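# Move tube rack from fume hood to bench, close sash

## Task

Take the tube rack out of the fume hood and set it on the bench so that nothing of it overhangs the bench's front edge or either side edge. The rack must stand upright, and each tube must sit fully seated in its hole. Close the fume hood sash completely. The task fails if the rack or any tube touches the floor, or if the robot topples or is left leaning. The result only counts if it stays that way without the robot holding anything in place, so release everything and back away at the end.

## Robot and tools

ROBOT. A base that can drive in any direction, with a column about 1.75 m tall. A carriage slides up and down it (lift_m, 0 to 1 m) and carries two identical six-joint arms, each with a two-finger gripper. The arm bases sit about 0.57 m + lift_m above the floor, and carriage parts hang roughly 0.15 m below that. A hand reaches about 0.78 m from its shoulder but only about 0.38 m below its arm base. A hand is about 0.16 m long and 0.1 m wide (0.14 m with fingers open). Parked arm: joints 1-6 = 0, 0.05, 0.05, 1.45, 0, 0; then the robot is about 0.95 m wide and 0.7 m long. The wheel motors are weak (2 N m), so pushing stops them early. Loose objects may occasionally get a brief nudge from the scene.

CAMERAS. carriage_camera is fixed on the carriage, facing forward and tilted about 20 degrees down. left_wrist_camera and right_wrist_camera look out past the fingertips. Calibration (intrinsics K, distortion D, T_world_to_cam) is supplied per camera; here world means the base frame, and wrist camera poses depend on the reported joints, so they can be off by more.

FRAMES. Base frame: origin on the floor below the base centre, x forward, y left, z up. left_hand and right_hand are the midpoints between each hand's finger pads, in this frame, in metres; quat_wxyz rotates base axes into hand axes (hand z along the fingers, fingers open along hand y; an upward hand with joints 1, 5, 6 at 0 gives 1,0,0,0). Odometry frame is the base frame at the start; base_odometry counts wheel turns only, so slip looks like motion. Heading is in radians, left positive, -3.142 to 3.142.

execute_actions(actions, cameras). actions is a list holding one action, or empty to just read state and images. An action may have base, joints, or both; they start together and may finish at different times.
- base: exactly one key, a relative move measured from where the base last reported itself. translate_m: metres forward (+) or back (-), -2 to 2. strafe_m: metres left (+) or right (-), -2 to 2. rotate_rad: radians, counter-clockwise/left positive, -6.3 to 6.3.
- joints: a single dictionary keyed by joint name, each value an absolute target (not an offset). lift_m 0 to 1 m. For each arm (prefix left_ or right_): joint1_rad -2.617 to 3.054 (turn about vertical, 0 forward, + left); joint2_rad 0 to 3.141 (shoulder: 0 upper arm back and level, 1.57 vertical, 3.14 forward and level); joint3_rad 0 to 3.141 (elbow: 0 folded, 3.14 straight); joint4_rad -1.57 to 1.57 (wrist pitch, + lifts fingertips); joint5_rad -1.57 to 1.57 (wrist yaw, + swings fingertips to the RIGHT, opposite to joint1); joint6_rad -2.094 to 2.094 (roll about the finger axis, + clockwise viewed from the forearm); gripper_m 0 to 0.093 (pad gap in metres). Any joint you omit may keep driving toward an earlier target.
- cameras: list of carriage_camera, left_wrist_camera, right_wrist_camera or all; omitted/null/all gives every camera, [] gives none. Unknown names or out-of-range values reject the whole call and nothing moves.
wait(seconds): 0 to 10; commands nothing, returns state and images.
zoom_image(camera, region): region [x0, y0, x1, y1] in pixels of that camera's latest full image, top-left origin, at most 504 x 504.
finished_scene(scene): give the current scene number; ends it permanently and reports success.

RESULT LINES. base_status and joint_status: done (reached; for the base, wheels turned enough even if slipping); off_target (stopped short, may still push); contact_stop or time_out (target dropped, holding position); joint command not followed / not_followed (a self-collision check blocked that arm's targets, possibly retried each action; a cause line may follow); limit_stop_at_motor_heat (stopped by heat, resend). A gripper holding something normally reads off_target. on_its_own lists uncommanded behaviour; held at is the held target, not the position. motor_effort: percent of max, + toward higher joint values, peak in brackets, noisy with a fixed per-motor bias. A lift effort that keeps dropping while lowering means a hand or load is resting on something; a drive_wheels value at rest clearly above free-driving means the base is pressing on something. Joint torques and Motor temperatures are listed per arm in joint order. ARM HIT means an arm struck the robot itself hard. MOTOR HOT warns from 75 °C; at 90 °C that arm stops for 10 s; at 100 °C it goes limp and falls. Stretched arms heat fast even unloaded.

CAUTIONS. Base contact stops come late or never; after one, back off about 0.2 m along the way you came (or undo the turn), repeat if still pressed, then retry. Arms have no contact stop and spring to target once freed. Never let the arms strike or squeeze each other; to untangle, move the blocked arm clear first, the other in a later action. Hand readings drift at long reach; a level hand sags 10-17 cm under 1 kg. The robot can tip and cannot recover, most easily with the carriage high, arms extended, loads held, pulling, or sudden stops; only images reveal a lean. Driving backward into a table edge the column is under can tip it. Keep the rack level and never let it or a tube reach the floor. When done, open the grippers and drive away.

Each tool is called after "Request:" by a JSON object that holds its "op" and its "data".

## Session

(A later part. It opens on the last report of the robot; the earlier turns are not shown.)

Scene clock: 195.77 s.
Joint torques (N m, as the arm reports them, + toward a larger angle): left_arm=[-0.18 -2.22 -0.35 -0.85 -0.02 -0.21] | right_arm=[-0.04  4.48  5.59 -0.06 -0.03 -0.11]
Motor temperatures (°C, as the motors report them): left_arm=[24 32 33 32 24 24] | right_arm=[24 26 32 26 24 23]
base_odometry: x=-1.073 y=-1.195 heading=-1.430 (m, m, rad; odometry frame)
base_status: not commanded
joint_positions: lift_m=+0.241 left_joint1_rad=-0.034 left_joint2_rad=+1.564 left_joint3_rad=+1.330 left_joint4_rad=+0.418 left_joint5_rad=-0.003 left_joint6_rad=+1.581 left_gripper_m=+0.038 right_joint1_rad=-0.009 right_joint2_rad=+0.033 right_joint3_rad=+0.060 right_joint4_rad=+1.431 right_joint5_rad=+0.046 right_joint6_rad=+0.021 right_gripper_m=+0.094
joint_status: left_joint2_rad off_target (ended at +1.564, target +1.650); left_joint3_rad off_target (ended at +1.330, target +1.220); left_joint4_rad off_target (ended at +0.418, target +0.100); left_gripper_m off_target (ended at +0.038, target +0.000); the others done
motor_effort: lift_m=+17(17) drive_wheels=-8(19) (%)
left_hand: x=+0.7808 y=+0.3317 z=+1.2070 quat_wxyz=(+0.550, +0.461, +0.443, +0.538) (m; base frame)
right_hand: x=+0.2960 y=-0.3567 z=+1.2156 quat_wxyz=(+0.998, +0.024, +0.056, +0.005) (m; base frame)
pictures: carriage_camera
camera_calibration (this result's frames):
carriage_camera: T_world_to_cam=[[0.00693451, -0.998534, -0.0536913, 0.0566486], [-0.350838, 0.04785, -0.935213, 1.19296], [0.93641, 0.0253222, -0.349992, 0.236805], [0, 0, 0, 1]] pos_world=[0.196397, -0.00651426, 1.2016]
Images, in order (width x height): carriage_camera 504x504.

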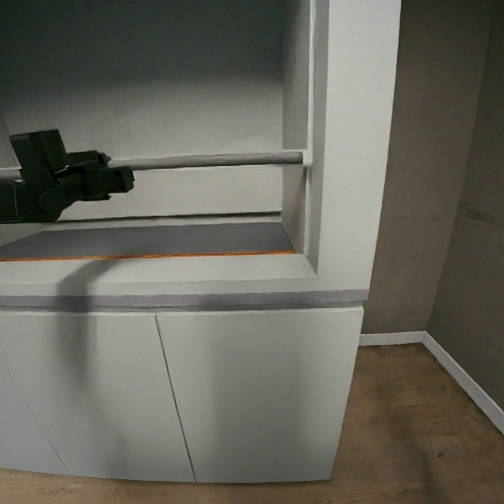

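Request:
{"op": "execute_actions", "data": {"actions": [{"joints":{"left_gripper_m":0.0,"lift_m":0.2,"left_joint4_rad":-0.3,"left_joint3_rad":1.0,"left_joint2_rad":1.75}}], "cameras": []}}

Request:
{"op": "execute_actions", "data": {"actions": [{"joints":{"left_gripper_m":0.0,"lift_m":0.15,"left_joint4_rad":-0.3,"left_joint3_rad":1.0,"left_joint2_rad":1.75}}], "cameras": []}}

Request:
{"op": "execute_actions", "data": {"actions": [{"joints":{"left_gripper_m":0.0,"lift_m":0.1,"left_joint4_rad":-0.3,"left_joint3_rad":1.0,"left_joint2_rad":1.75}}], "cameras": ["carriage_camera"]}}

Scene clock: 199.17 s.
Joint torques (N m, as the arm reports them, + toward a larger angle): left_arm=[-0.12  4.56 -0.02 -2.93 -0.06 -0.22] | right_arm=[ 0.03  4.55  5.57 -0.04 -0.04 -0.14]
Motor temperatures (°C, as the motors report them): left_arm=[24 31 33 33 24 24] | right_arm=[24 26 32 26 24 23]
base_odometry: x=-1.073 y=-1.194 heading=-1.430 (m, m, rad; odometry frame)
base_status: not commanded
joint_positions: lift_m=+0.201 left_joint1_rad=-0.034 left_joint2_rad=+1.575 left_joint3_rad=+1.106 left_joint4_rad=+0.442 left_joint5_rad=+0.003 left_joint6_rad=+1.580 left_gripper_m=+0.037 right_joint1_rad=-0.009 right_joint2_rad=+0.033 right_joint3_rad=+0.060 right_joint4_rad=+1.431 right_joint5_rad=+0.046 right_joint6_rad=+0.021 right_gripper_m=+0.094
joint_status: left_joint2_rad off_target (ended at +1.574, target +1.750); left_joint3_rad off_target (ended at +1.106, target +1.000); left_joint4_rad off_target (ended at +0.442, target -0.300); left_gripper_m off_target (ended at +0.037, target +0.000); the others done
motor_effort: lift_m=+18(18) drive_wheels=+16(22) (%)
left_hand: x=+0.7811 y=+0.3307 z=+1.0563 quat_wxyz=(+0.500, +0.518, +0.495, +0.486) (m; base frame)
right_hand: x=+0.2960 y=-0.3567 z=+1.1755 quat_wxyz=(+0.998, +0.024, +0.056, +0.005) (m; base frame)
pictures: none
No camera images: the call's "cameras" was empty. Leave "cameras" out to get every camera's image.

Scene clock: 200.23 s.
Joint torques (N m, as the arm reports them, + toward a larger angle): left_arm=[-0.18  4.8  -2.87 -2.96 -0.06 -0.23] | right_arm=[ 0.01  4.51  5.57 -0.04 -0.02 -0.15]
Motor temperatures (°C, as the motors report them): left_arm=[24 31 33 34 24 24] | right_arm=[24 26 32 26 24 23]
base_odometry: x=-1.073 y=-1.194 heading=-1.430 (m, m, rad; odometry frame)
base_status: not commanded
joint_positions: lift_m=+0.151 left_joint1_rad=-0.034 left_joint2_rad=+1.573 left_joint3_rad=+1.146 left_joint4_rad=+0.484 left_joint5_rad=+0.001 left_joint6_rad=+1.580 left_gripper_m=+0.037 right_joint1_rad=-0.009 right_joint2_rad=+0.033 right_joint3_rad=+0.060 right_joint4_rad=+1.431 right_joint5_rad=+0.046 right_joint6_rad=+0.021 right_gripper_m=+0.094
joint_status: left_joint2_rad off_target (ended at +1.573, target +1.750); left_joint3_rad off_target (ended at +1.147, target +1.000); left_joint4_rad off_target (ended at +0.484, target -0.300); left_gripper_m off_target (ended at +0.037, target +0.000); the others done
motor_effort: lift_m=+17(17) drive_wheels=+10(16) (%)
left_hand: x=+0.7825 y=+0.3309 z=+1.0379 quat_wxyz=(+0.521, +0.496, +0.475, +0.508) (m; base frame)
right_hand: x=+0.2960 y=-0.3567 z=+1.1256 quat_wxyz=(+0.998, +0.024, +0.056, +0.005) (m; base frame)
pictures: none
No camera images: the call's "cameras" was empty. Leave "cameras" out to get every camera's image.

Scene clock: 201.10 s.
Joint torques (N m, as the arm reports them, + toward a larger angle): left_arm=[-0.08  4.86 -4.98 -2.98 -0.05 -0.2 ] | right_arm=[ 0.    4.6   5.54 -0.06  0.02 -0.14]
Motor temperatures (°C, as the motors report them): left_arm=[24 31 33 34 24 24] | right_arm=[24 26 32 26 24 23]
base_odometry: x=-1.073 y=-1.195 heading=-1.430 (m, m, rad; odometry frame)
base_status: not commanded
joint_positions: lift_m=+0.101 left_joint1_rad=-0.034 left_joint2_rad=+1.571 left_joint3_rad=+1.177 left_joint4_rad=+0.515 left_joint5_rad=-0.002 left_joint6_rad=+1.580 left_gripper_m=+0.037 right_joint1_rad=-0.009 right_joint2_rad=+0.033 right_joint3_rad=+0.060 right_joint4_rad=+1.431 right_joint5_rad=+0.047 right_joint6_rad=+0.021 right_gripper_m=+0.094
joint_status: left_joint2_rad off_target (ended at +1.571, target +1.750); left_joint3_rad off_target (ended at +1.177, target +1.000); left_joint4_rad off_target (ended at +0.515, target -0.300); left_gripper_m off_target (ended at +0.037, target +0.000); the others done
motor_effort: lift_m=+16(17) drive_wheels=-5(9) (%)
left_hand: x=+0.7821 y=+0.3315 z=+1.0110 quat_wxyz=(+0.535, +0.478, +0.459, +0.523) (m; base frame)
right_hand: x=+0.2960 y=-0.3568 z=+1.0757 quat_wxyz=(+0.998, +0.024, +0.056, +0.005) (m; base frame)
pictures: carriage_camera
camera_calibration (this result's frames):
carriage_camera: T_world_to_cam=[[0.00693451, -0.998534, -0.0536913, 0.0491352], [-0.350838, 0.04785, -0.935213, 1.06209], [0.93641, 0.0253222, -0.349992, 0.187828], [0, 0, 0, 1]] pos_world=[0.196397, -0.00651426, 1.06166]
Images, in order (width x height): carriage_camera 504x504.

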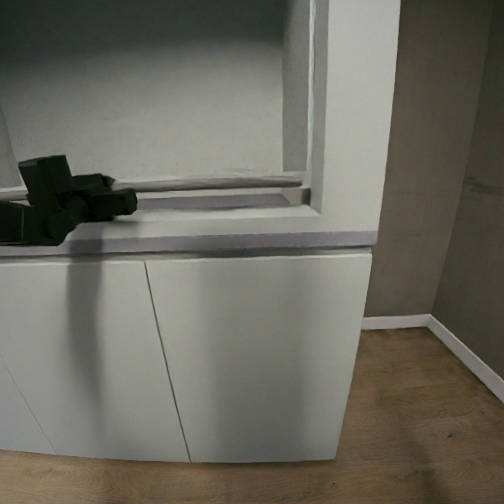

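Request:
{"op": "execute_actions", "data": {"actions": [{"joints":{"left_gripper_m":0.0,"lift_m":0.05,"left_joint4_rad":-0.3,"left_joint3_rad":1.0,"left_joint2_rad":1.75}}], "cameras": []}}

Request:
{"op": "execute_actions", "data": {"actions": [{"joints":{"left_gripper_m":0.0,"lift_m":0.0,"left_joint4_rad":-0.3,"left_joint3_rad":1.0,"left_joint2_rad":1.75}}], "cameras": ["carriage_camera","left_wrist_camera"]}}

Scene clock: 203.93 s.
Joint torques (N m, as the arm reports them, + toward a larger angle): left_arm=[-0.14  5.45 -9.5  -2.97 -0.01 -0.22] | right_arm=[-0.1   4.55  5.46 -0.02 -0.01 -0.14]
Motor temperatures (°C, as the motors report them): left_arm=[24 31 33 36 24 24] | right_arm=[24 26 32 26 24 23]
base_odometry: x=-1.073 y=-1.195 heading=-1.430 (m, m, rad; odometry frame)
base_status: not commanded
joint_positions: lift_m=+0.051 left_joint1_rad=-0.033 left_joint2_rad=+1.562 left_joint3_rad=+1.325 left_joint4_rad=+0.414 left_joint5_rad=-0.005 left_joint6_rad=+1.580 left_gripper_m=+0.038 right_joint1_rad=-0.009 right_joint2_rad=+0.033 right_joint3_rad=+0.060 right_joint4_rad=+1.431 right_joint5_rad=+0.047 right_joint6_rad=+0.021 right_gripper_m=+0.094
joint_status: left_joint2_rad off_target (ended at +1.563, target +1.750); left_joint3_rad off_target (ended at +1.325, target +1.000); left_joint4_rad off_target (ended at +0.414, target -0.300); left_gripper_m off_target (ended at +0.038, target +0.000); the others done
motor_effort: lift_m=+12(13) drive_wheels=-19(20) (%)
left_hand: x=+0.7807 y=+0.3323 z=+1.0144 quat_wxyz=(+0.548, +0.462, +0.446, +0.537) (m; base frame)
right_hand: x=+0.2960 y=-0.3568 z=+1.0260 quat_wxyz=(+0.998, +0.024, +0.056, +0.005) (m; base frame)
pictures: none
No camera images: the call's "cameras" was empty. Leave "cameras" out to get every camera's image.

Scene clock: 204.67 s.
Joint torques (N m, as the arm reports them, + toward a larger angle): left_arm=[-0.22  4.61 -9.49 -2.82 -0.01 -0.23] | right_arm=[-0.02  4.48  5.66 -0.05 -0.05 -0.13]
Motor temperatures (°C, as the motors report them): left_arm=[24 31 33 36 24 24] | right_arm=[24 26 32 26 24 23]
base_odometry: x=-1.073 y=-1.195 heading=-1.430 (m, m, rad; odometry frame)
base_status: not commanded
joint_positions: lift_m=+0.001 left_joint1_rad=-0.033 left_joint2_rad=+1.579 left_joint3_rad=+1.531 left_joint4_rad=+0.245 left_joint5_rad=-0.005 left_joint6_rad=+1.580 left_gripper_m=+0.039 right_joint1_rad=-0.009 right_joint2_rad=+0.033 right_joint3_rad=+0.060 right_joint4_rad=+1.431 right_joint5_rad=+0.047 right_joint6_rad=+0.021 right_gripper_m=+0.094
joint_status: left_joint2_rad off_target (ended at +1.579, target +1.750); left_joint3_rad off_target (ended at +1.531, target +1.000); left_joint4_rad off_target (ended at +0.245, target -0.300); left_gripper_m off_target (ended at +0.039, target +0.000); the others done
motor_effort: lift_m=+11(11) drive_wheels=-27(28) (%)
left_hand: x=+0.7796 y=+0.3327 z=+1.0169 quat_wxyz=(+0.552, +0.457, +0.440, +0.541) (m; base frame)
right_hand: x=+0.2960 y=-0.3568 z=+0.9762 quat_wxyz=(+0.998, +0.024, +0.056, +0.005) (m; base frame)
pictures: carriage_camera, left_wrist_camera
camera_calibration (this result's frames):
carriage_camera: T_world_to_cam=[[0.00693451, -0.998534, -0.0536913, 0.0437948], [-0.350838, 0.04785, -0.935213, 0.969073], [0.93641, 0.0253222, -0.349992, 0.153017], [0, 0, 0, 1]] pos_world=[0.196397, -0.00651426, 0.962195]
left_wrist_camera: T_world_to_cam=[[0.108993, 0.0146943, -0.993934, 0.922691], [-0.612959, 0.788158, -0.0555639, 0.26477], [0.782561, 0.615297, 0.0949107, -0.782186], [0, 0, 0, 1]] pos_world=[0.673835, 0.259038, 1.00604]
Images, in order (width x height): carriage_camera 504x504, left_wrist_camera 504x504.

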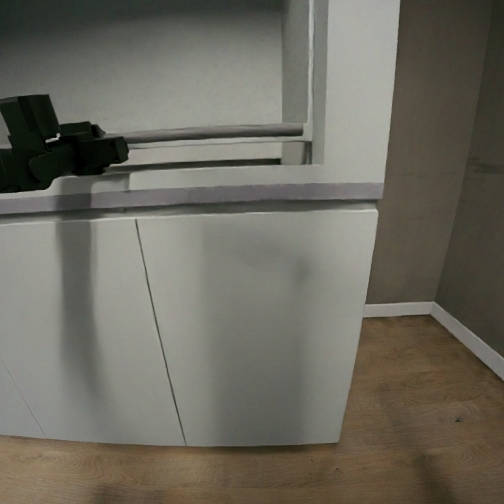

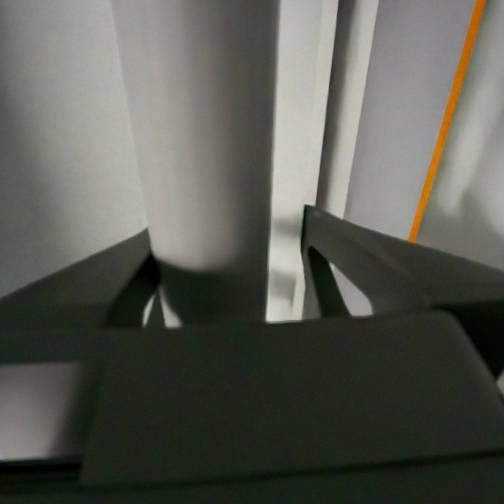

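Request:
{"op": "execute_actions", "data": {"actions": [{"joints":{"left_gripper_m":0.093,"lift_m":0.1,"left_joint4_rad":0.35,"left_joint3_rad":1.3,"left_joint2_rad":1.58}}], "cameras": []}}

Request:
{"op": "execute_actions", "data": {"actions": [{"base":{"translate_m":-0.15}}], "cameras": []}}

Request:
{"op": "execute_actions", "data": {"actions": [{"joints":{"left_gripper_m":0.0,"lift_m":0.36,"left_joint4_rad":-0.4,"left_joint6_rad":0,"left_joint2_rad":1.6}}], "cameras": []}}

Request:
{"op": "execute_actions", "data": {"actions": [{"base":{"translate_m":0.17}}], "cameras": ["carriage_camera","left_wrist_camera"]}}

Scene clock: 208.10 s.
Joint torques (N m, as the arm reports them, + toward a larger angle): left_arm=[-0.19 -7.84  6.48  1.89 -0.07 -0.23] | right_arm=[-0.09  4.5   5.59 -0.04 -0.03 -0.14]
Motor temperatures (°C, as the motors report them): left_arm=[24 31 34 37 24 24] | right_arm=[24 26 32 26 24 23]
base_odometry: x=-1.073 y=-1.195 heading=-1.430 (m, m, rad; odometry frame)
base_status: not commanded
joint_positions: lift_m=+0.100 left_joint1_rad=-0.033 left_joint2_rad=+1.567 left_joint3_rad=+1.316 left_joint4_rad=+0.353 left_joint5_rad=+0.001 left_joint6_rad=+1.577 left_gripper_m=+0.093 right_joint1_rad=-0.009 right_joint2_rad=+0.033 right_joint3_rad=+0.060 right_joint4_rad=+1.431 right_joint5_rad=+0.047 right_joint6_rad=+0.021 right_gripper_m=+0.094
joint_status: all done
motor_effort: lift_m=+24(26) drive_wheels=+7(27) (%)
left_hand: x=+0.7844 y=+0.3311 z=+1.0419 quat_wxyz=(+0.532, +0.483, +0.464, +0.517) (m; base frame)
right_hand: x=+0.2960 y=-0.3568 z=+1.0749 quat_wxyz=(+0.998, +0.024, +0.056, +0.005) (m; base frame)
pictures: none
No camera images: the call's "cameras" was empty. Leave "cameras" out to get every camera's image.

Scene clock: 209.93 s.
Joint torques (N m, as the arm reports them, + toward a larger angle): left_arm=[-0.16 -7.94  6.55  1.94 -0.07 -0.2 ] | right_arm=[-0.03  4.58  5.64 -0.04 -0.05 -0.14]
Motor temperatures (°C, as the motors report them): left_arm=[24 31 34 37 24 24] | right_arm=[24 26 32 26 24 23]
base_odometry: x=-1.094 y=-1.046 heading=-1.430 (m, m, rad; odometry frame)
base_status: done
joint_positions: lift_m=+0.100 left_joint1_rad=-0.033 left_joint2_rad=+1.569 left_joint3_rad=+1.316 left_joint4_rad=+0.353 left_joint5_rad=+0.001 left_joint6_rad=+1.577 left_gripper_m=+0.093 right_joint1_rad=-0.009 right_joint2_rad=+0.033 right_joint3_rad=+0.060 right_joint4_rad=+1.431 right_joint5_rad=+0.047 right_joint6_rad=+0.021 right_gripper_m=+0.094
joint_status: not commanded
motor_effort: lift_m=+24(24) drive_wheels=+6(28) (%)
left_hand: x=+0.7850 y=+0.3311 z=+1.0409 quat_wxyz=(+0.532, +0.484, +0.465, +0.517) (m; base frame)
right_hand: x=+0.2961 y=-0.3568 z=+1.0749 quat_wxyz=(+0.998, +0.024, +0.056, +0.005) (m; base frame)
pictures: none
No camera images: the call's "cameras" was empty. Leave "cameras" out to get every camera's image.

Scene clock: 211.67 s.
Joint torques (N m, as the arm reports them, + toward a larger angle): left_arm=[-0.16 -8.78  6.4   1.68 -0.04 -0.1 ] | right_arm=[-0.03  4.41  5.65 -0.06 -0.02 -0.15]
Motor temperatures (°C, as the motors report them): left_arm=[24 31 34 36 24 24] | right_arm=[24 26 32 26 24 23]
base_odometry: x=-1.094 y=-1.046 heading=-1.430 (m, m, rad; odometry frame)
base_status: not commanded
joint_positions: lift_m=+0.360 left_joint1_rad=-0.033 left_joint2_rad=+1.598 left_joint3_rad=+1.316 left_joint4_rad=-0.390 left_joint5_rad=+0.001 left_joint6_rad=+0.006 left_gripper_m=+0.001 right_joint1_rad=-0.009 right_joint2_rad=+0.033 right_joint3_rad=+0.060 right_joint4_rad=+1.431 right_joint5_rad=+0.047 right_joint6_rad=+0.021 right_gripper_m=+0.094
joint_status: all done
motor_effort: lift_m=+24(28) drive_wheels=+7(7) (%)
left_hand: x=+0.7404 y=+0.3326 z=+1.1161 quat_wxyz=(+0.435, +0.018, +0.900, -0.007) (m; base frame)
right_hand: x=+0.2961 y=-0.3568 z=+1.3349 quat_wxyz=(+0.998, +0.024, +0.056, +0.005) (m; base frame)
pictures: none
No camera images: the call's "cameras" was empty. Leave "cameras" out to get every camera's image.

Scene clock: 213.60 s.
Joint torques (N m, as the arm reports them, + toward a larger angle): left_arm=[-0.26 -8.76  6.4   1.66 -0.09 -0.1 ] | right_arm=[-0.02  4.65  5.66 -0.01 -0.02 -0.15]
Motor temperatures (°C, as the motors report them): left_arm=[24 31 34 36 24 24] | right_arm=[24 26 32 26 24 23]
base_odometry: x=-1.071 y=-1.215 heading=-1.431 (m, m, rad; odometry frame)
base_status: done
joint_positions: lift_m=+0.360 left_joint1_rad=-0.033 left_joint2_rad=+1.598 left_joint3_rad=+1.316 left_joint4_rad=-0.390 left_joint5_rad=+0.001 left_joint6_rad=+0.006 left_gripper_m=+0.001 right_joint1_rad=-0.009 right_joint2_rad=+0.033 right_joint3_rad=+0.060 right_joint4_rad=+1.431 right_joint5_rad=+0.047 right_joint6_rad=+0.021 right_gripper_m=+0.094
joint_status: not commanded
motor_effort: lift_m=+24(24) drive_wheels=-5(29) (%)
left_hand: x=+0.7403 y=+0.3326 z=+1.1160 quat_wxyz=(+0.435, +0.018, +0.900, -0.007) (m; base frame)
right_hand: x=+0.2961 y=-0.3568 z=+1.3349 quat_wxyz=(+0.998, +0.024, +0.056, +0.005) (m; base frame)
pictures: carriage_camera, left_wrist_camera
camera_calibration (this result's frames):
carriage_camera: T_world_to_cam=[[0.00693451, -0.998534, -0.0536913, 0.0630549], [-0.350838, 0.04785, -0.935213, 1.30455], [0.93641, 0.0253222, -0.349992, 0.278566], [0, 0, 0, 1]] pos_world=[0.196397, -0.00651426, 1.32091]
left_wrist_camera: T_world_to_cam=[[-0.112363, -0.992705, 0.0437114, 0.366405], [-0.972563, 0.100852, -0.209643, 0.913034], [0.203706, -0.0660684, -0.9768, 1.09044], [0, 0, 0, 1]] pos_world=[0.707024, 0.343695, 1.24054]
Images, in order (width x height): carriage_camera 504x504, left_wrist_camera 504x504.

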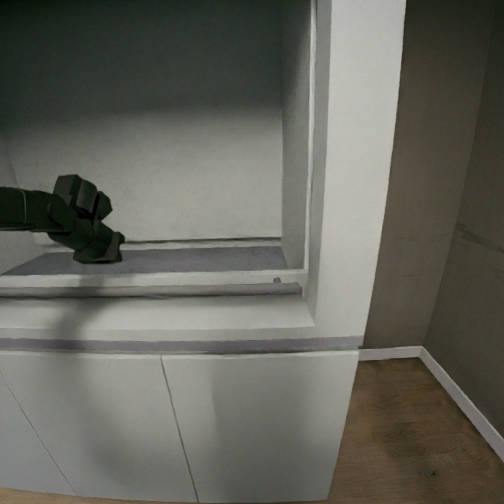

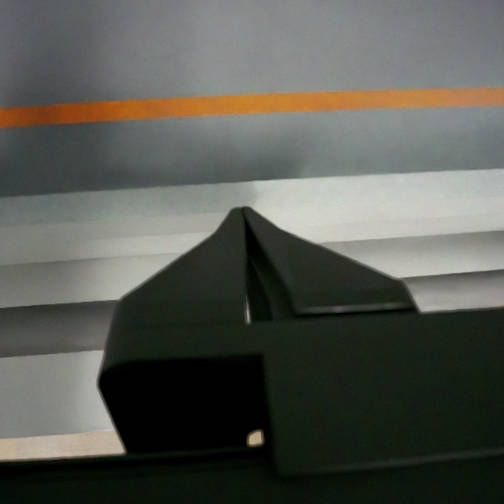

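Request:
{"op": "execute_actions", "data": {"actions": [{"base":{"translate_m":0.02}}], "cameras": []}}

Request:
{"op": "execute_actions", "data": {"actions": [{"joints":{"lift_m":0.25}}], "cameras": ["left_wrist_camera"]}}

Request:
{"op": "execute_actions", "data": {"actions": [{"joints":{"lift_m":0.17,"left_joint4_rad":-0.6}}], "cameras": ["carriage_camera","left_wrist_camera"]}}

Scene clock: 216.10 s.
Joint torques (N m, as the arm reports them, + toward a larger angle): left_arm=[-0.19 -8.84  6.22  1.68 -0.04 -0.09] | right_arm=[-0.03  4.46  5.47 -0.04 -0.03 -0.15]
Motor temperatures (°C, as the motors report them): left_arm=[24 31 34 36 24 24] | right_arm=[24 26 32 26 24 23]
base_odometry: x=-1.068 y=-1.235 heading=-1.431 (m, m, rad; odometry frame)
base_status: done
joint_positions: lift_m=+0.360 left_joint1_rad=-0.033 left_joint2_rad=+1.598 left_joint3_rad=+1.316 left_joint4_rad=-0.390 left_joint5_rad=+0.001 left_joint6_rad=+0.006 left_gripper_m=+0.001 right_joint1_rad=-0.009 right_joint2_rad=+0.033 right_joint3_rad=+0.060 right_joint4_rad=+1.431 right_joint5_rad=+0.047 right_joint6_rad=+0.021 right_gripper_m=+0.094
joint_status: not commanded
motor_effort: lift_m=+24(24) drive_wheels=-3(32) (%)
left_hand: x=+0.7402 y=+0.3326 z=+1.1159 quat_wxyz=(+0.434, +0.018, +0.901, -0.007) (m; base frame)
right_hand: x=+0.2960 y=-0.3568 z=+1.3349 quat_wxyz=(+0.998, +0.024, +0.056, +0.005) (m; base frame)
pictures: none
No camera images: the call's "cameras" was empty. Leave "cameras" out to get every camera's image.

Scene clock: 217.07 s.
Joint torques (N m, as the arm reports them, + toward a larger angle): left_arm=[-0.25 -2.7   5.67  1.26 -0.08 -0.11] | right_arm=[-0.1   4.45  5.46 -0.05 -0.05 -0.14]
Motor temperatures (°C, as the motors report them): left_arm=[24 31 34 36 24 24] | right_arm=[24 26 32 26 24 23]
base_odometry: x=-1.068 y=-1.234 heading=-1.431 (m, m, rad; odometry frame)
base_status: not commanded
joint_positions: lift_m=+0.250 left_joint1_rad=-0.033 left_joint2_rad=+1.525 left_joint3_rad=+1.327 left_joint4_rad=-0.325 left_joint5_rad=+0.001 left_joint6_rad=+0.006 left_gripper_m=+0.001 right_joint1_rad=-0.009 right_joint2_rad=+0.033 right_joint3_rad=+0.060 right_joint4_rad=+1.432 right_joint5_rad=+0.046 right_joint6_rad=+0.021 right_gripper_m=+0.094
joint_status: all done
motor_effort: lift_m=+20(20) drive_wheels=+8(8) (%)
left_hand: x=+0.7417 y=+0.3327 z=+1.0574 quat_wxyz=(+0.500, +0.017, +0.866, -0.007) (m; base frame)
right_hand: x=+0.2958 y=-0.3567 z=+1.2253 quat_wxyz=(+0.998, +0.024, +0.056, +0.005) (m; base frame)
pictures: left_wrist_camera
camera_calibration (this result's frames):
left_wrist_camera: T_world_to_cam=[[-0.117296, -0.992609, 0.031132, 0.386132], [-0.930932, 0.0989827, -0.351523, 1.02185], [0.345844, -0.0702142, -0.935661, 0.885425], [0, 0, 0, 1]] pos_world=[0.69035, 0.344302, 1.17564]
Images, in order (width x height): left_wrist_camera 504x504.

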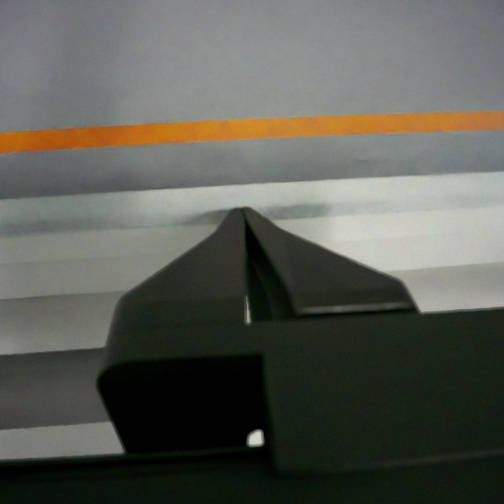

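Scene clock: 217.93 s.
Joint torques (N m, as the arm reports them, + toward a larger angle): left_arm=[-0.14  2.45  0.72 -0.92 -0.04 -0.1 ] | right_arm=[-0.05  4.67  5.62 -0.1  -0.01 -0.1 ]
Motor temperatures (°C, as the motors report them): left_arm=[24 31 34 35 24 24] | right_arm=[24 26 32 26 24 23]
base_odometry: x=-1.068 y=-1.234 heading=-1.431 (m, m, rad; odometry frame)
base_status: not commanded
joint_positions: lift_m=+0.170 left_joint1_rad=-0.033 left_joint2_rad=+1.468 left_joint3_rad=+1.395 left_joint4_rad=-0.257 left_joint5_rad=+0.000 left_joint6_rad=+0.006 left_gripper_m=+0.001 right_joint1_rad=-0.009 right_joint2_rad=+0.033 right_joint3_rad=+0.060 right_joint4_rad=+1.432 right_joint5_rad=+0.046 right_joint6_rad=+0.021 right_gripper_m=+0.094
joint_status: left_joint4_rad off_target (ended at -0.257, target -0.600); the others done
motor_effort: lift_m=+18(18) drive_wheels=+9(9) (%)
left_hand: x=+0.7429 y=+0.3328 z=+1.0511 quat_wxyz=(+0.581, +0.016, +0.813, -0.008) (m; base frame)
right_hand: x=+0.2959 y=-0.3567 z=+1.1455 quat_wxyz=(+0.998, +0.024, +0.056, +0.005) (m; base frame)
pictures: carriage_camera, left_wrist_camera
camera_calibration (this result's frames):
carriage_camera: T_world_to_cam=[[0.00693451, -0.998534, -0.0536913, 0.0528836], [-0.350838, 0.04785, -0.935213, 1.12738], [0.93641, 0.0253222, -0.349992, 0.212263], [0, 0, 0, 1]] pos_world=[0.196397, -0.00651426, 1.13147]
left_wrist_camera: T_world_to_cam=[[-0.120991, -0.992553, 0.0141221, 0.407174], [-0.84607, 0.0956737, -0.524416, 1.14058], [0.519159, -0.075398, -0.851345, 0.663365], [0, 0, 0, 1]] pos_world=[0.669879, 0.345035, 1.15714]
Images, in order (width x height): carriage_camera 504x504, left_wrist_camera 504x504.

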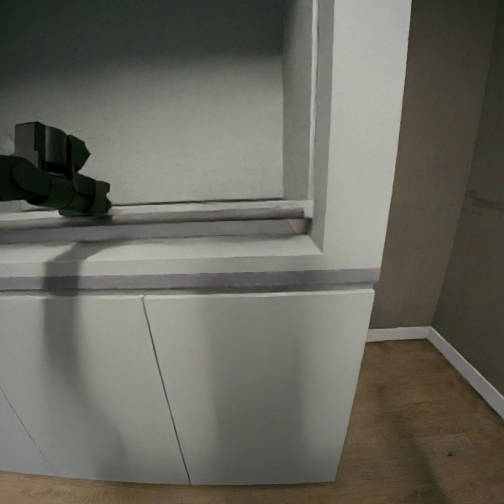

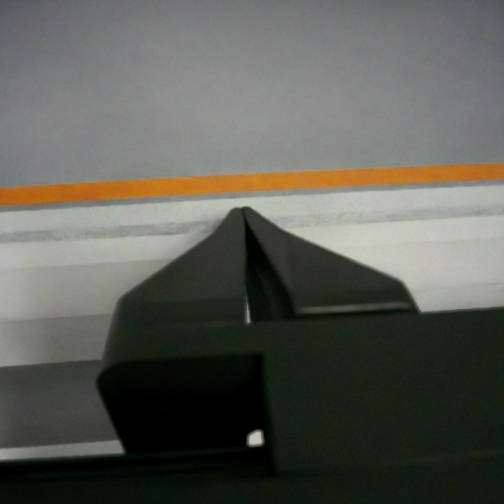

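Pressing on the bar; add the strong bias.

Request:
{"op": "execute_actions", "data": {"actions": [{"joints":{"lift_m":0.17,"left_joint4_rad":-0.9,"left_joint3_rad":1.0,"left_joint2_rad":1.75}}], "cameras": ["carriage_camera"]}}

Request:
{"op": "execute_actions", "data": {"actions": [{"joints":{"lift_m":0.1,"left_joint4_rad":-0.9,"left_joint3_rad":1.0,"left_joint2_rad":1.75}}], "cameras": ["carriage_camera","left_wrist_camera"]}}

Scene clock: 220.17 s.
Joint torques (N m, as the arm reports them, + toward a larger angle): left_arm=[-0.29 12.06 -4.81 -2.91 -0.05 -0.1 ] | right_arm=[-0.11  4.5   5.67 -0.04 -0.04 -0.14]
Motor temperatures (°C, as the motors report them): left_arm=[24 31 33 36 24 24] | right_arm=[24 26 32 26 24 23]
base_odometry: x=-1.068 y=-1.234 heading=-1.431 (m, m, rad; odometry frame)
base_status: not commanded
joint_positions: lift_m=+0.170 left_joint1_rad=-0.033 left_joint2_rad=+1.467 left_joint3_rad=+1.175 left_joint4_rad=-0.053 left_joint5_rad=+0.001 left_joint6_rad=+0.006 left_gripper_m=+0.001 right_joint1_rad=-0.009 right_joint2_rad=+0.033 right_joint3_rad=+0.060 right_joint4_rad=+1.432 right_joint5_rad=+0.046 right_joint6_rad=+0.021 right_gripper_m=+0.094
joint_status: left_joint2_rad off_target (ended at +1.467, target +1.750); left_joint3_rad off_target (ended at +1.175, target +1.000); left_joint4_rad off_target (ended at -0.053, target -0.900); the others done
motor_effort: lift_m=+18(17) drive_wheels=+16(16) (%)
left_hand: x=+0.7446 y=+0.3325 z=+0.9927 quat_wxyz=(+0.575, +0.016, +0.818, -0.008) (m; base frame)
right_hand: x=+0.2959 y=-0.3567 z=+1.1455 quat_wxyz=(+0.998, +0.024, +0.056, +0.005) (m; base frame)
pictures: carriage_camera
camera_calibration (this result's frames):
carriage_camera: T_world_to_cam=[[0.00693451, -0.998534, -0.0536913, 0.0528836], [-0.350838, 0.04785, -0.935213, 1.12738], [0.93641, 0.0253222, -0.349992, 0.212263], [0, 0, 0, 1]] pos_world=[0.196397, -0.00651426, 1.13147]
Images, in order (width x height): carriage_camera 504x504.

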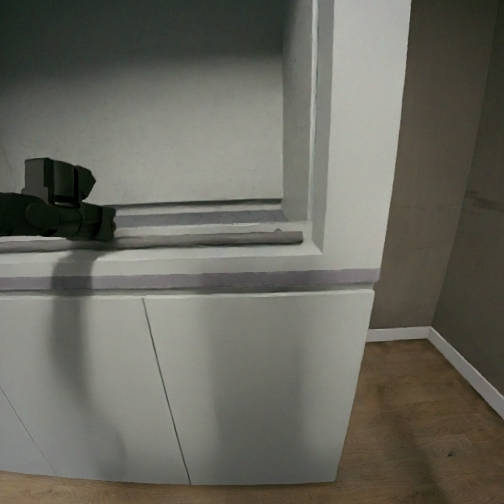

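Scene clock: 220.97 s.
Joint torques (N m, as the arm reports them, + toward a larger angle): left_arm=[-0.15 12.4  -5.13 -2.93 -0.01 -0.22] | right_arm=[-0.13  4.39  5.45 -0.02 -0.02 -0.11]
Motor temperatures (°C, as the motors report them): left_arm=[24 32 33 36 24 24] | right_arm=[24 26 32 26 24 23]
base_odometry: x=-1.068 y=-1.234 heading=-1.431 (m, m, rad; odometry frame)
base_status: not commanded
joint_positions: lift_m=+0.101 left_joint1_rad=-0.033 left_joint2_rad=+1.430 left_joint3_rad=+1.180 left_joint4_rad=+0.195 left_joint5_rad=-0.001 left_joint6_rad=+0.016 left_gripper_m=+0.001 right_joint1_rad=-0.009 right_joint2_rad=+0.033 right_joint3_rad=+0.060 right_joint4_rad=+1.432 right_joint5_rad=+0.046 right_joint6_rad=+0.021 right_gripper_m=+0.094
joint_status: left_joint2_rad off_target (ended at +1.430, target +1.750); left_joint3_rad off_target (ended at +1.180, target +1.000); left_joint4_rad off_target (ended at +0.195, target -0.900); the others done
motor_effort: lift_m=+17(17) drive_wheels=+18(18) (%)
left_hand: x=+0.7493 y=+0.3327 z=+1.0015 quat_wxyz=(+0.687, +0.017, +0.726, -0.006) (m; base frame)
right_hand: x=+0.2958 y=-0.3567 z=+1.0756 quat_wxyz=(+0.998, +0.024, +0.056, +0.005) (m; base frame)
pictures: carriage_camera, left_wrist_camera
camera_calibration (this result's frames):
carriage_camera: T_world_to_cam=[[0.00693451, -0.998534, -0.0536913, 0.0491322], [-0.350838, 0.04785, -0.935213, 1.06204], [0.93641, 0.0253222, -0.349992, 0.187809], [0, 0, 0, 1]] pos_world=[0.196397, -0.00651426, 1.0616]
left_wrist_camera: T_world_to_cam=[[-0.121308, -0.99241, -0.0201508, 0.44308], [-0.671898, 0.0970388, -0.734259, 1.19919], [0.730641, -0.0755318, -0.678571, 0.28639], [0, 0, 0, 1]] pos_world=[0.650235, 0.344981, 1.08378]
Images, in order (width x height): carriage_camera 504x504, left_wrist_camera 504x504.

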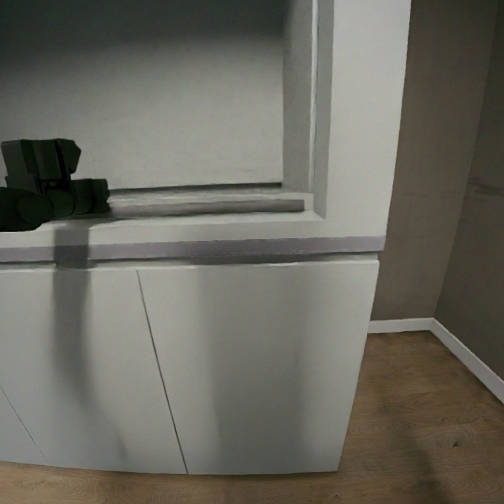

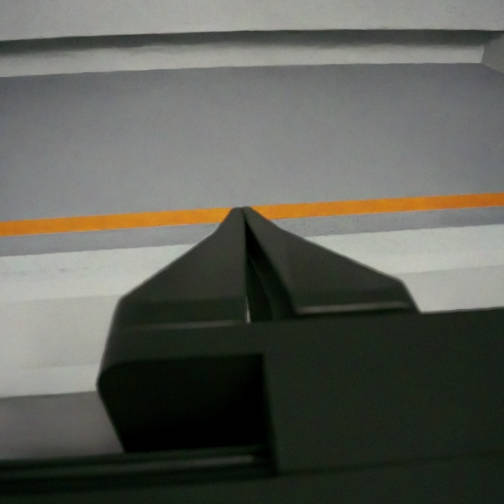

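Appears bottomed. Release and inspect.

Request:
{"op": "execute_actions", "data": {"actions": [{"joints":{"lift_m":0.3,"left_joint4_rad":0.2,"left_joint3_rad":1.2,"left_joint2_rad":1.45}}], "cameras": []}}

Request:
{"op": "execute_actions", "data": {"actions": [{"base":{"translate_m":-0.35}}], "cameras": ["carriage_camera"]}}

Request:
{"op": "zoom_image", "data": {"camera": "carriage_camera", "region": [100, 180, 400, 340]}}

Scene clock: 225.93 s.
Joint torques (N m, as the arm reports them, + toward a larger angle): left_arm=[-0.19 -6.7   8.9   3.75 -0.07 -0.12] | right_arm=[-0.04  4.45  5.55 -0.06 -0.01 -0.14]
Motor temperatures (°C, as the motors report them): left_arm=[24 33 33 38 24 24] | right_arm=[24 26 32 26 24 23]
base_odometry: x=-1.068 y=-1.234 heading=-1.431 (m, m, rad; odometry frame)
base_status: not commanded
joint_positions: lift_m=+0.300 left_joint1_rad=-0.034 left_joint2_rad=+1.438 left_joint3_rad=+1.182 left_joint4_rad=-0.004 left_joint5_rad=+0.003 left_joint6_rad=+0.006 left_gripper_m=+0.001 right_joint1_rad=-0.009 right_joint2_rad=+0.033 right_joint3_rad=+0.060 right_joint4_rad=+1.432 right_joint5_rad=+0.046 right_joint6_rad=+0.021 right_gripper_m=+0.094
joint_status: left_joint4_rad off_target (ended at -0.004, target +0.200); the others done
motor_effort: lift_m=+25(27) drive_wheels=+8(21) (%)
left_hand: x=+0.7435 y=+0.3320 z=+1.1500 quat_wxyz=(+0.609, +0.017, +0.793, -0.010) (m; base frame)
right_hand: x=+0.2959 y=-0.3567 z=+1.2748 quat_wxyz=(+0.998, +0.024, +0.056, +0.005) (m; base frame)
pictures: none
No camera images: the call's "cameras" was empty. Leave "cameras" out to get every camera's image.

Scene clock: 228.60 s.
Joint torques (N m, as the arm reports them, + toward a larger angle): left_arm=[-0.27 -7.02  8.84  2.06 -0.03 -0.09] | right_arm=[-0.1   4.43  5.59 -0.05 -0.04 -0.14]
Motor temperatures (°C, as the motors report them): left_arm=[24 33 34 38 24 24] | right_arm=[24 26 32 26 24 23]
base_odometry: x=-1.117 y=-0.888 heading=-1.431 (m, m, rad; odometry frame)
base_status: done
joint_positions: lift_m=+0.300 left_joint1_rad=-0.034 left_joint2_rad=+1.442 left_joint3_rad=+1.182 left_joint4_rad=+0.191 left_joint5_rad=+0.001 left_joint6_rad=+0.006 left_gripper_m=+0.001 right_joint1_rad=-0.009 right_joint2_rad=+0.033 right_joint3_rad=+0.060 right_joint4_rad=+1.433 right_joint5_rad=+0.046 right_joint6_rad=+0.021 right_gripper_m=+0.094
joint_status: not commanded
on_its_own: left_joint4_rad moved +0.195 to your old target +0.200
motor_effort: lift_m=+25(25) drive_wheels=-3(43) (%)
left_hand: x=+0.7522 y=+0.3320 z=+1.1956 quat_wxyz=(+0.682, +0.015, +0.731, -0.010) (m; base frame)
right_hand: x=+0.2956 y=-0.3567 z=+1.2749 quat_wxyz=(+0.998, +0.024, +0.055, +0.005) (m; base frame)
pictures: carriage_camera
camera_calibration (this result's frames):
carriage_camera: T_world_to_cam=[[0.00693451, -0.998534, -0.0536913, 0.0598288], [-0.350838, 0.04785, -0.935213, 1.24836], [0.93641, 0.0253222, -0.349992, 0.257536], [0, 0, 0, 1]] pos_world=[0.196397, -0.00651426, 1.26083]
Images, in order (width x height): carriage_camera 504x504.

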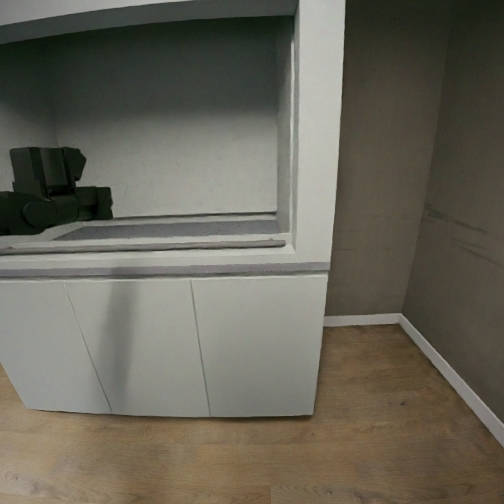

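Region (100, 180, 400, 340) of carriage_camera's 504x504 image, scaled by 1.680, with more detail than that image has; it fills the top 269 rows of this view, and the rest is white.

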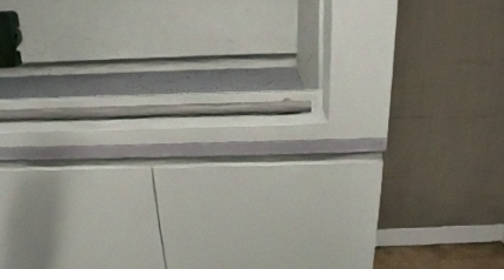

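Request:
{"op": "finished_scene", "data": {"scene": 1}}

The scene is finished: the task was done.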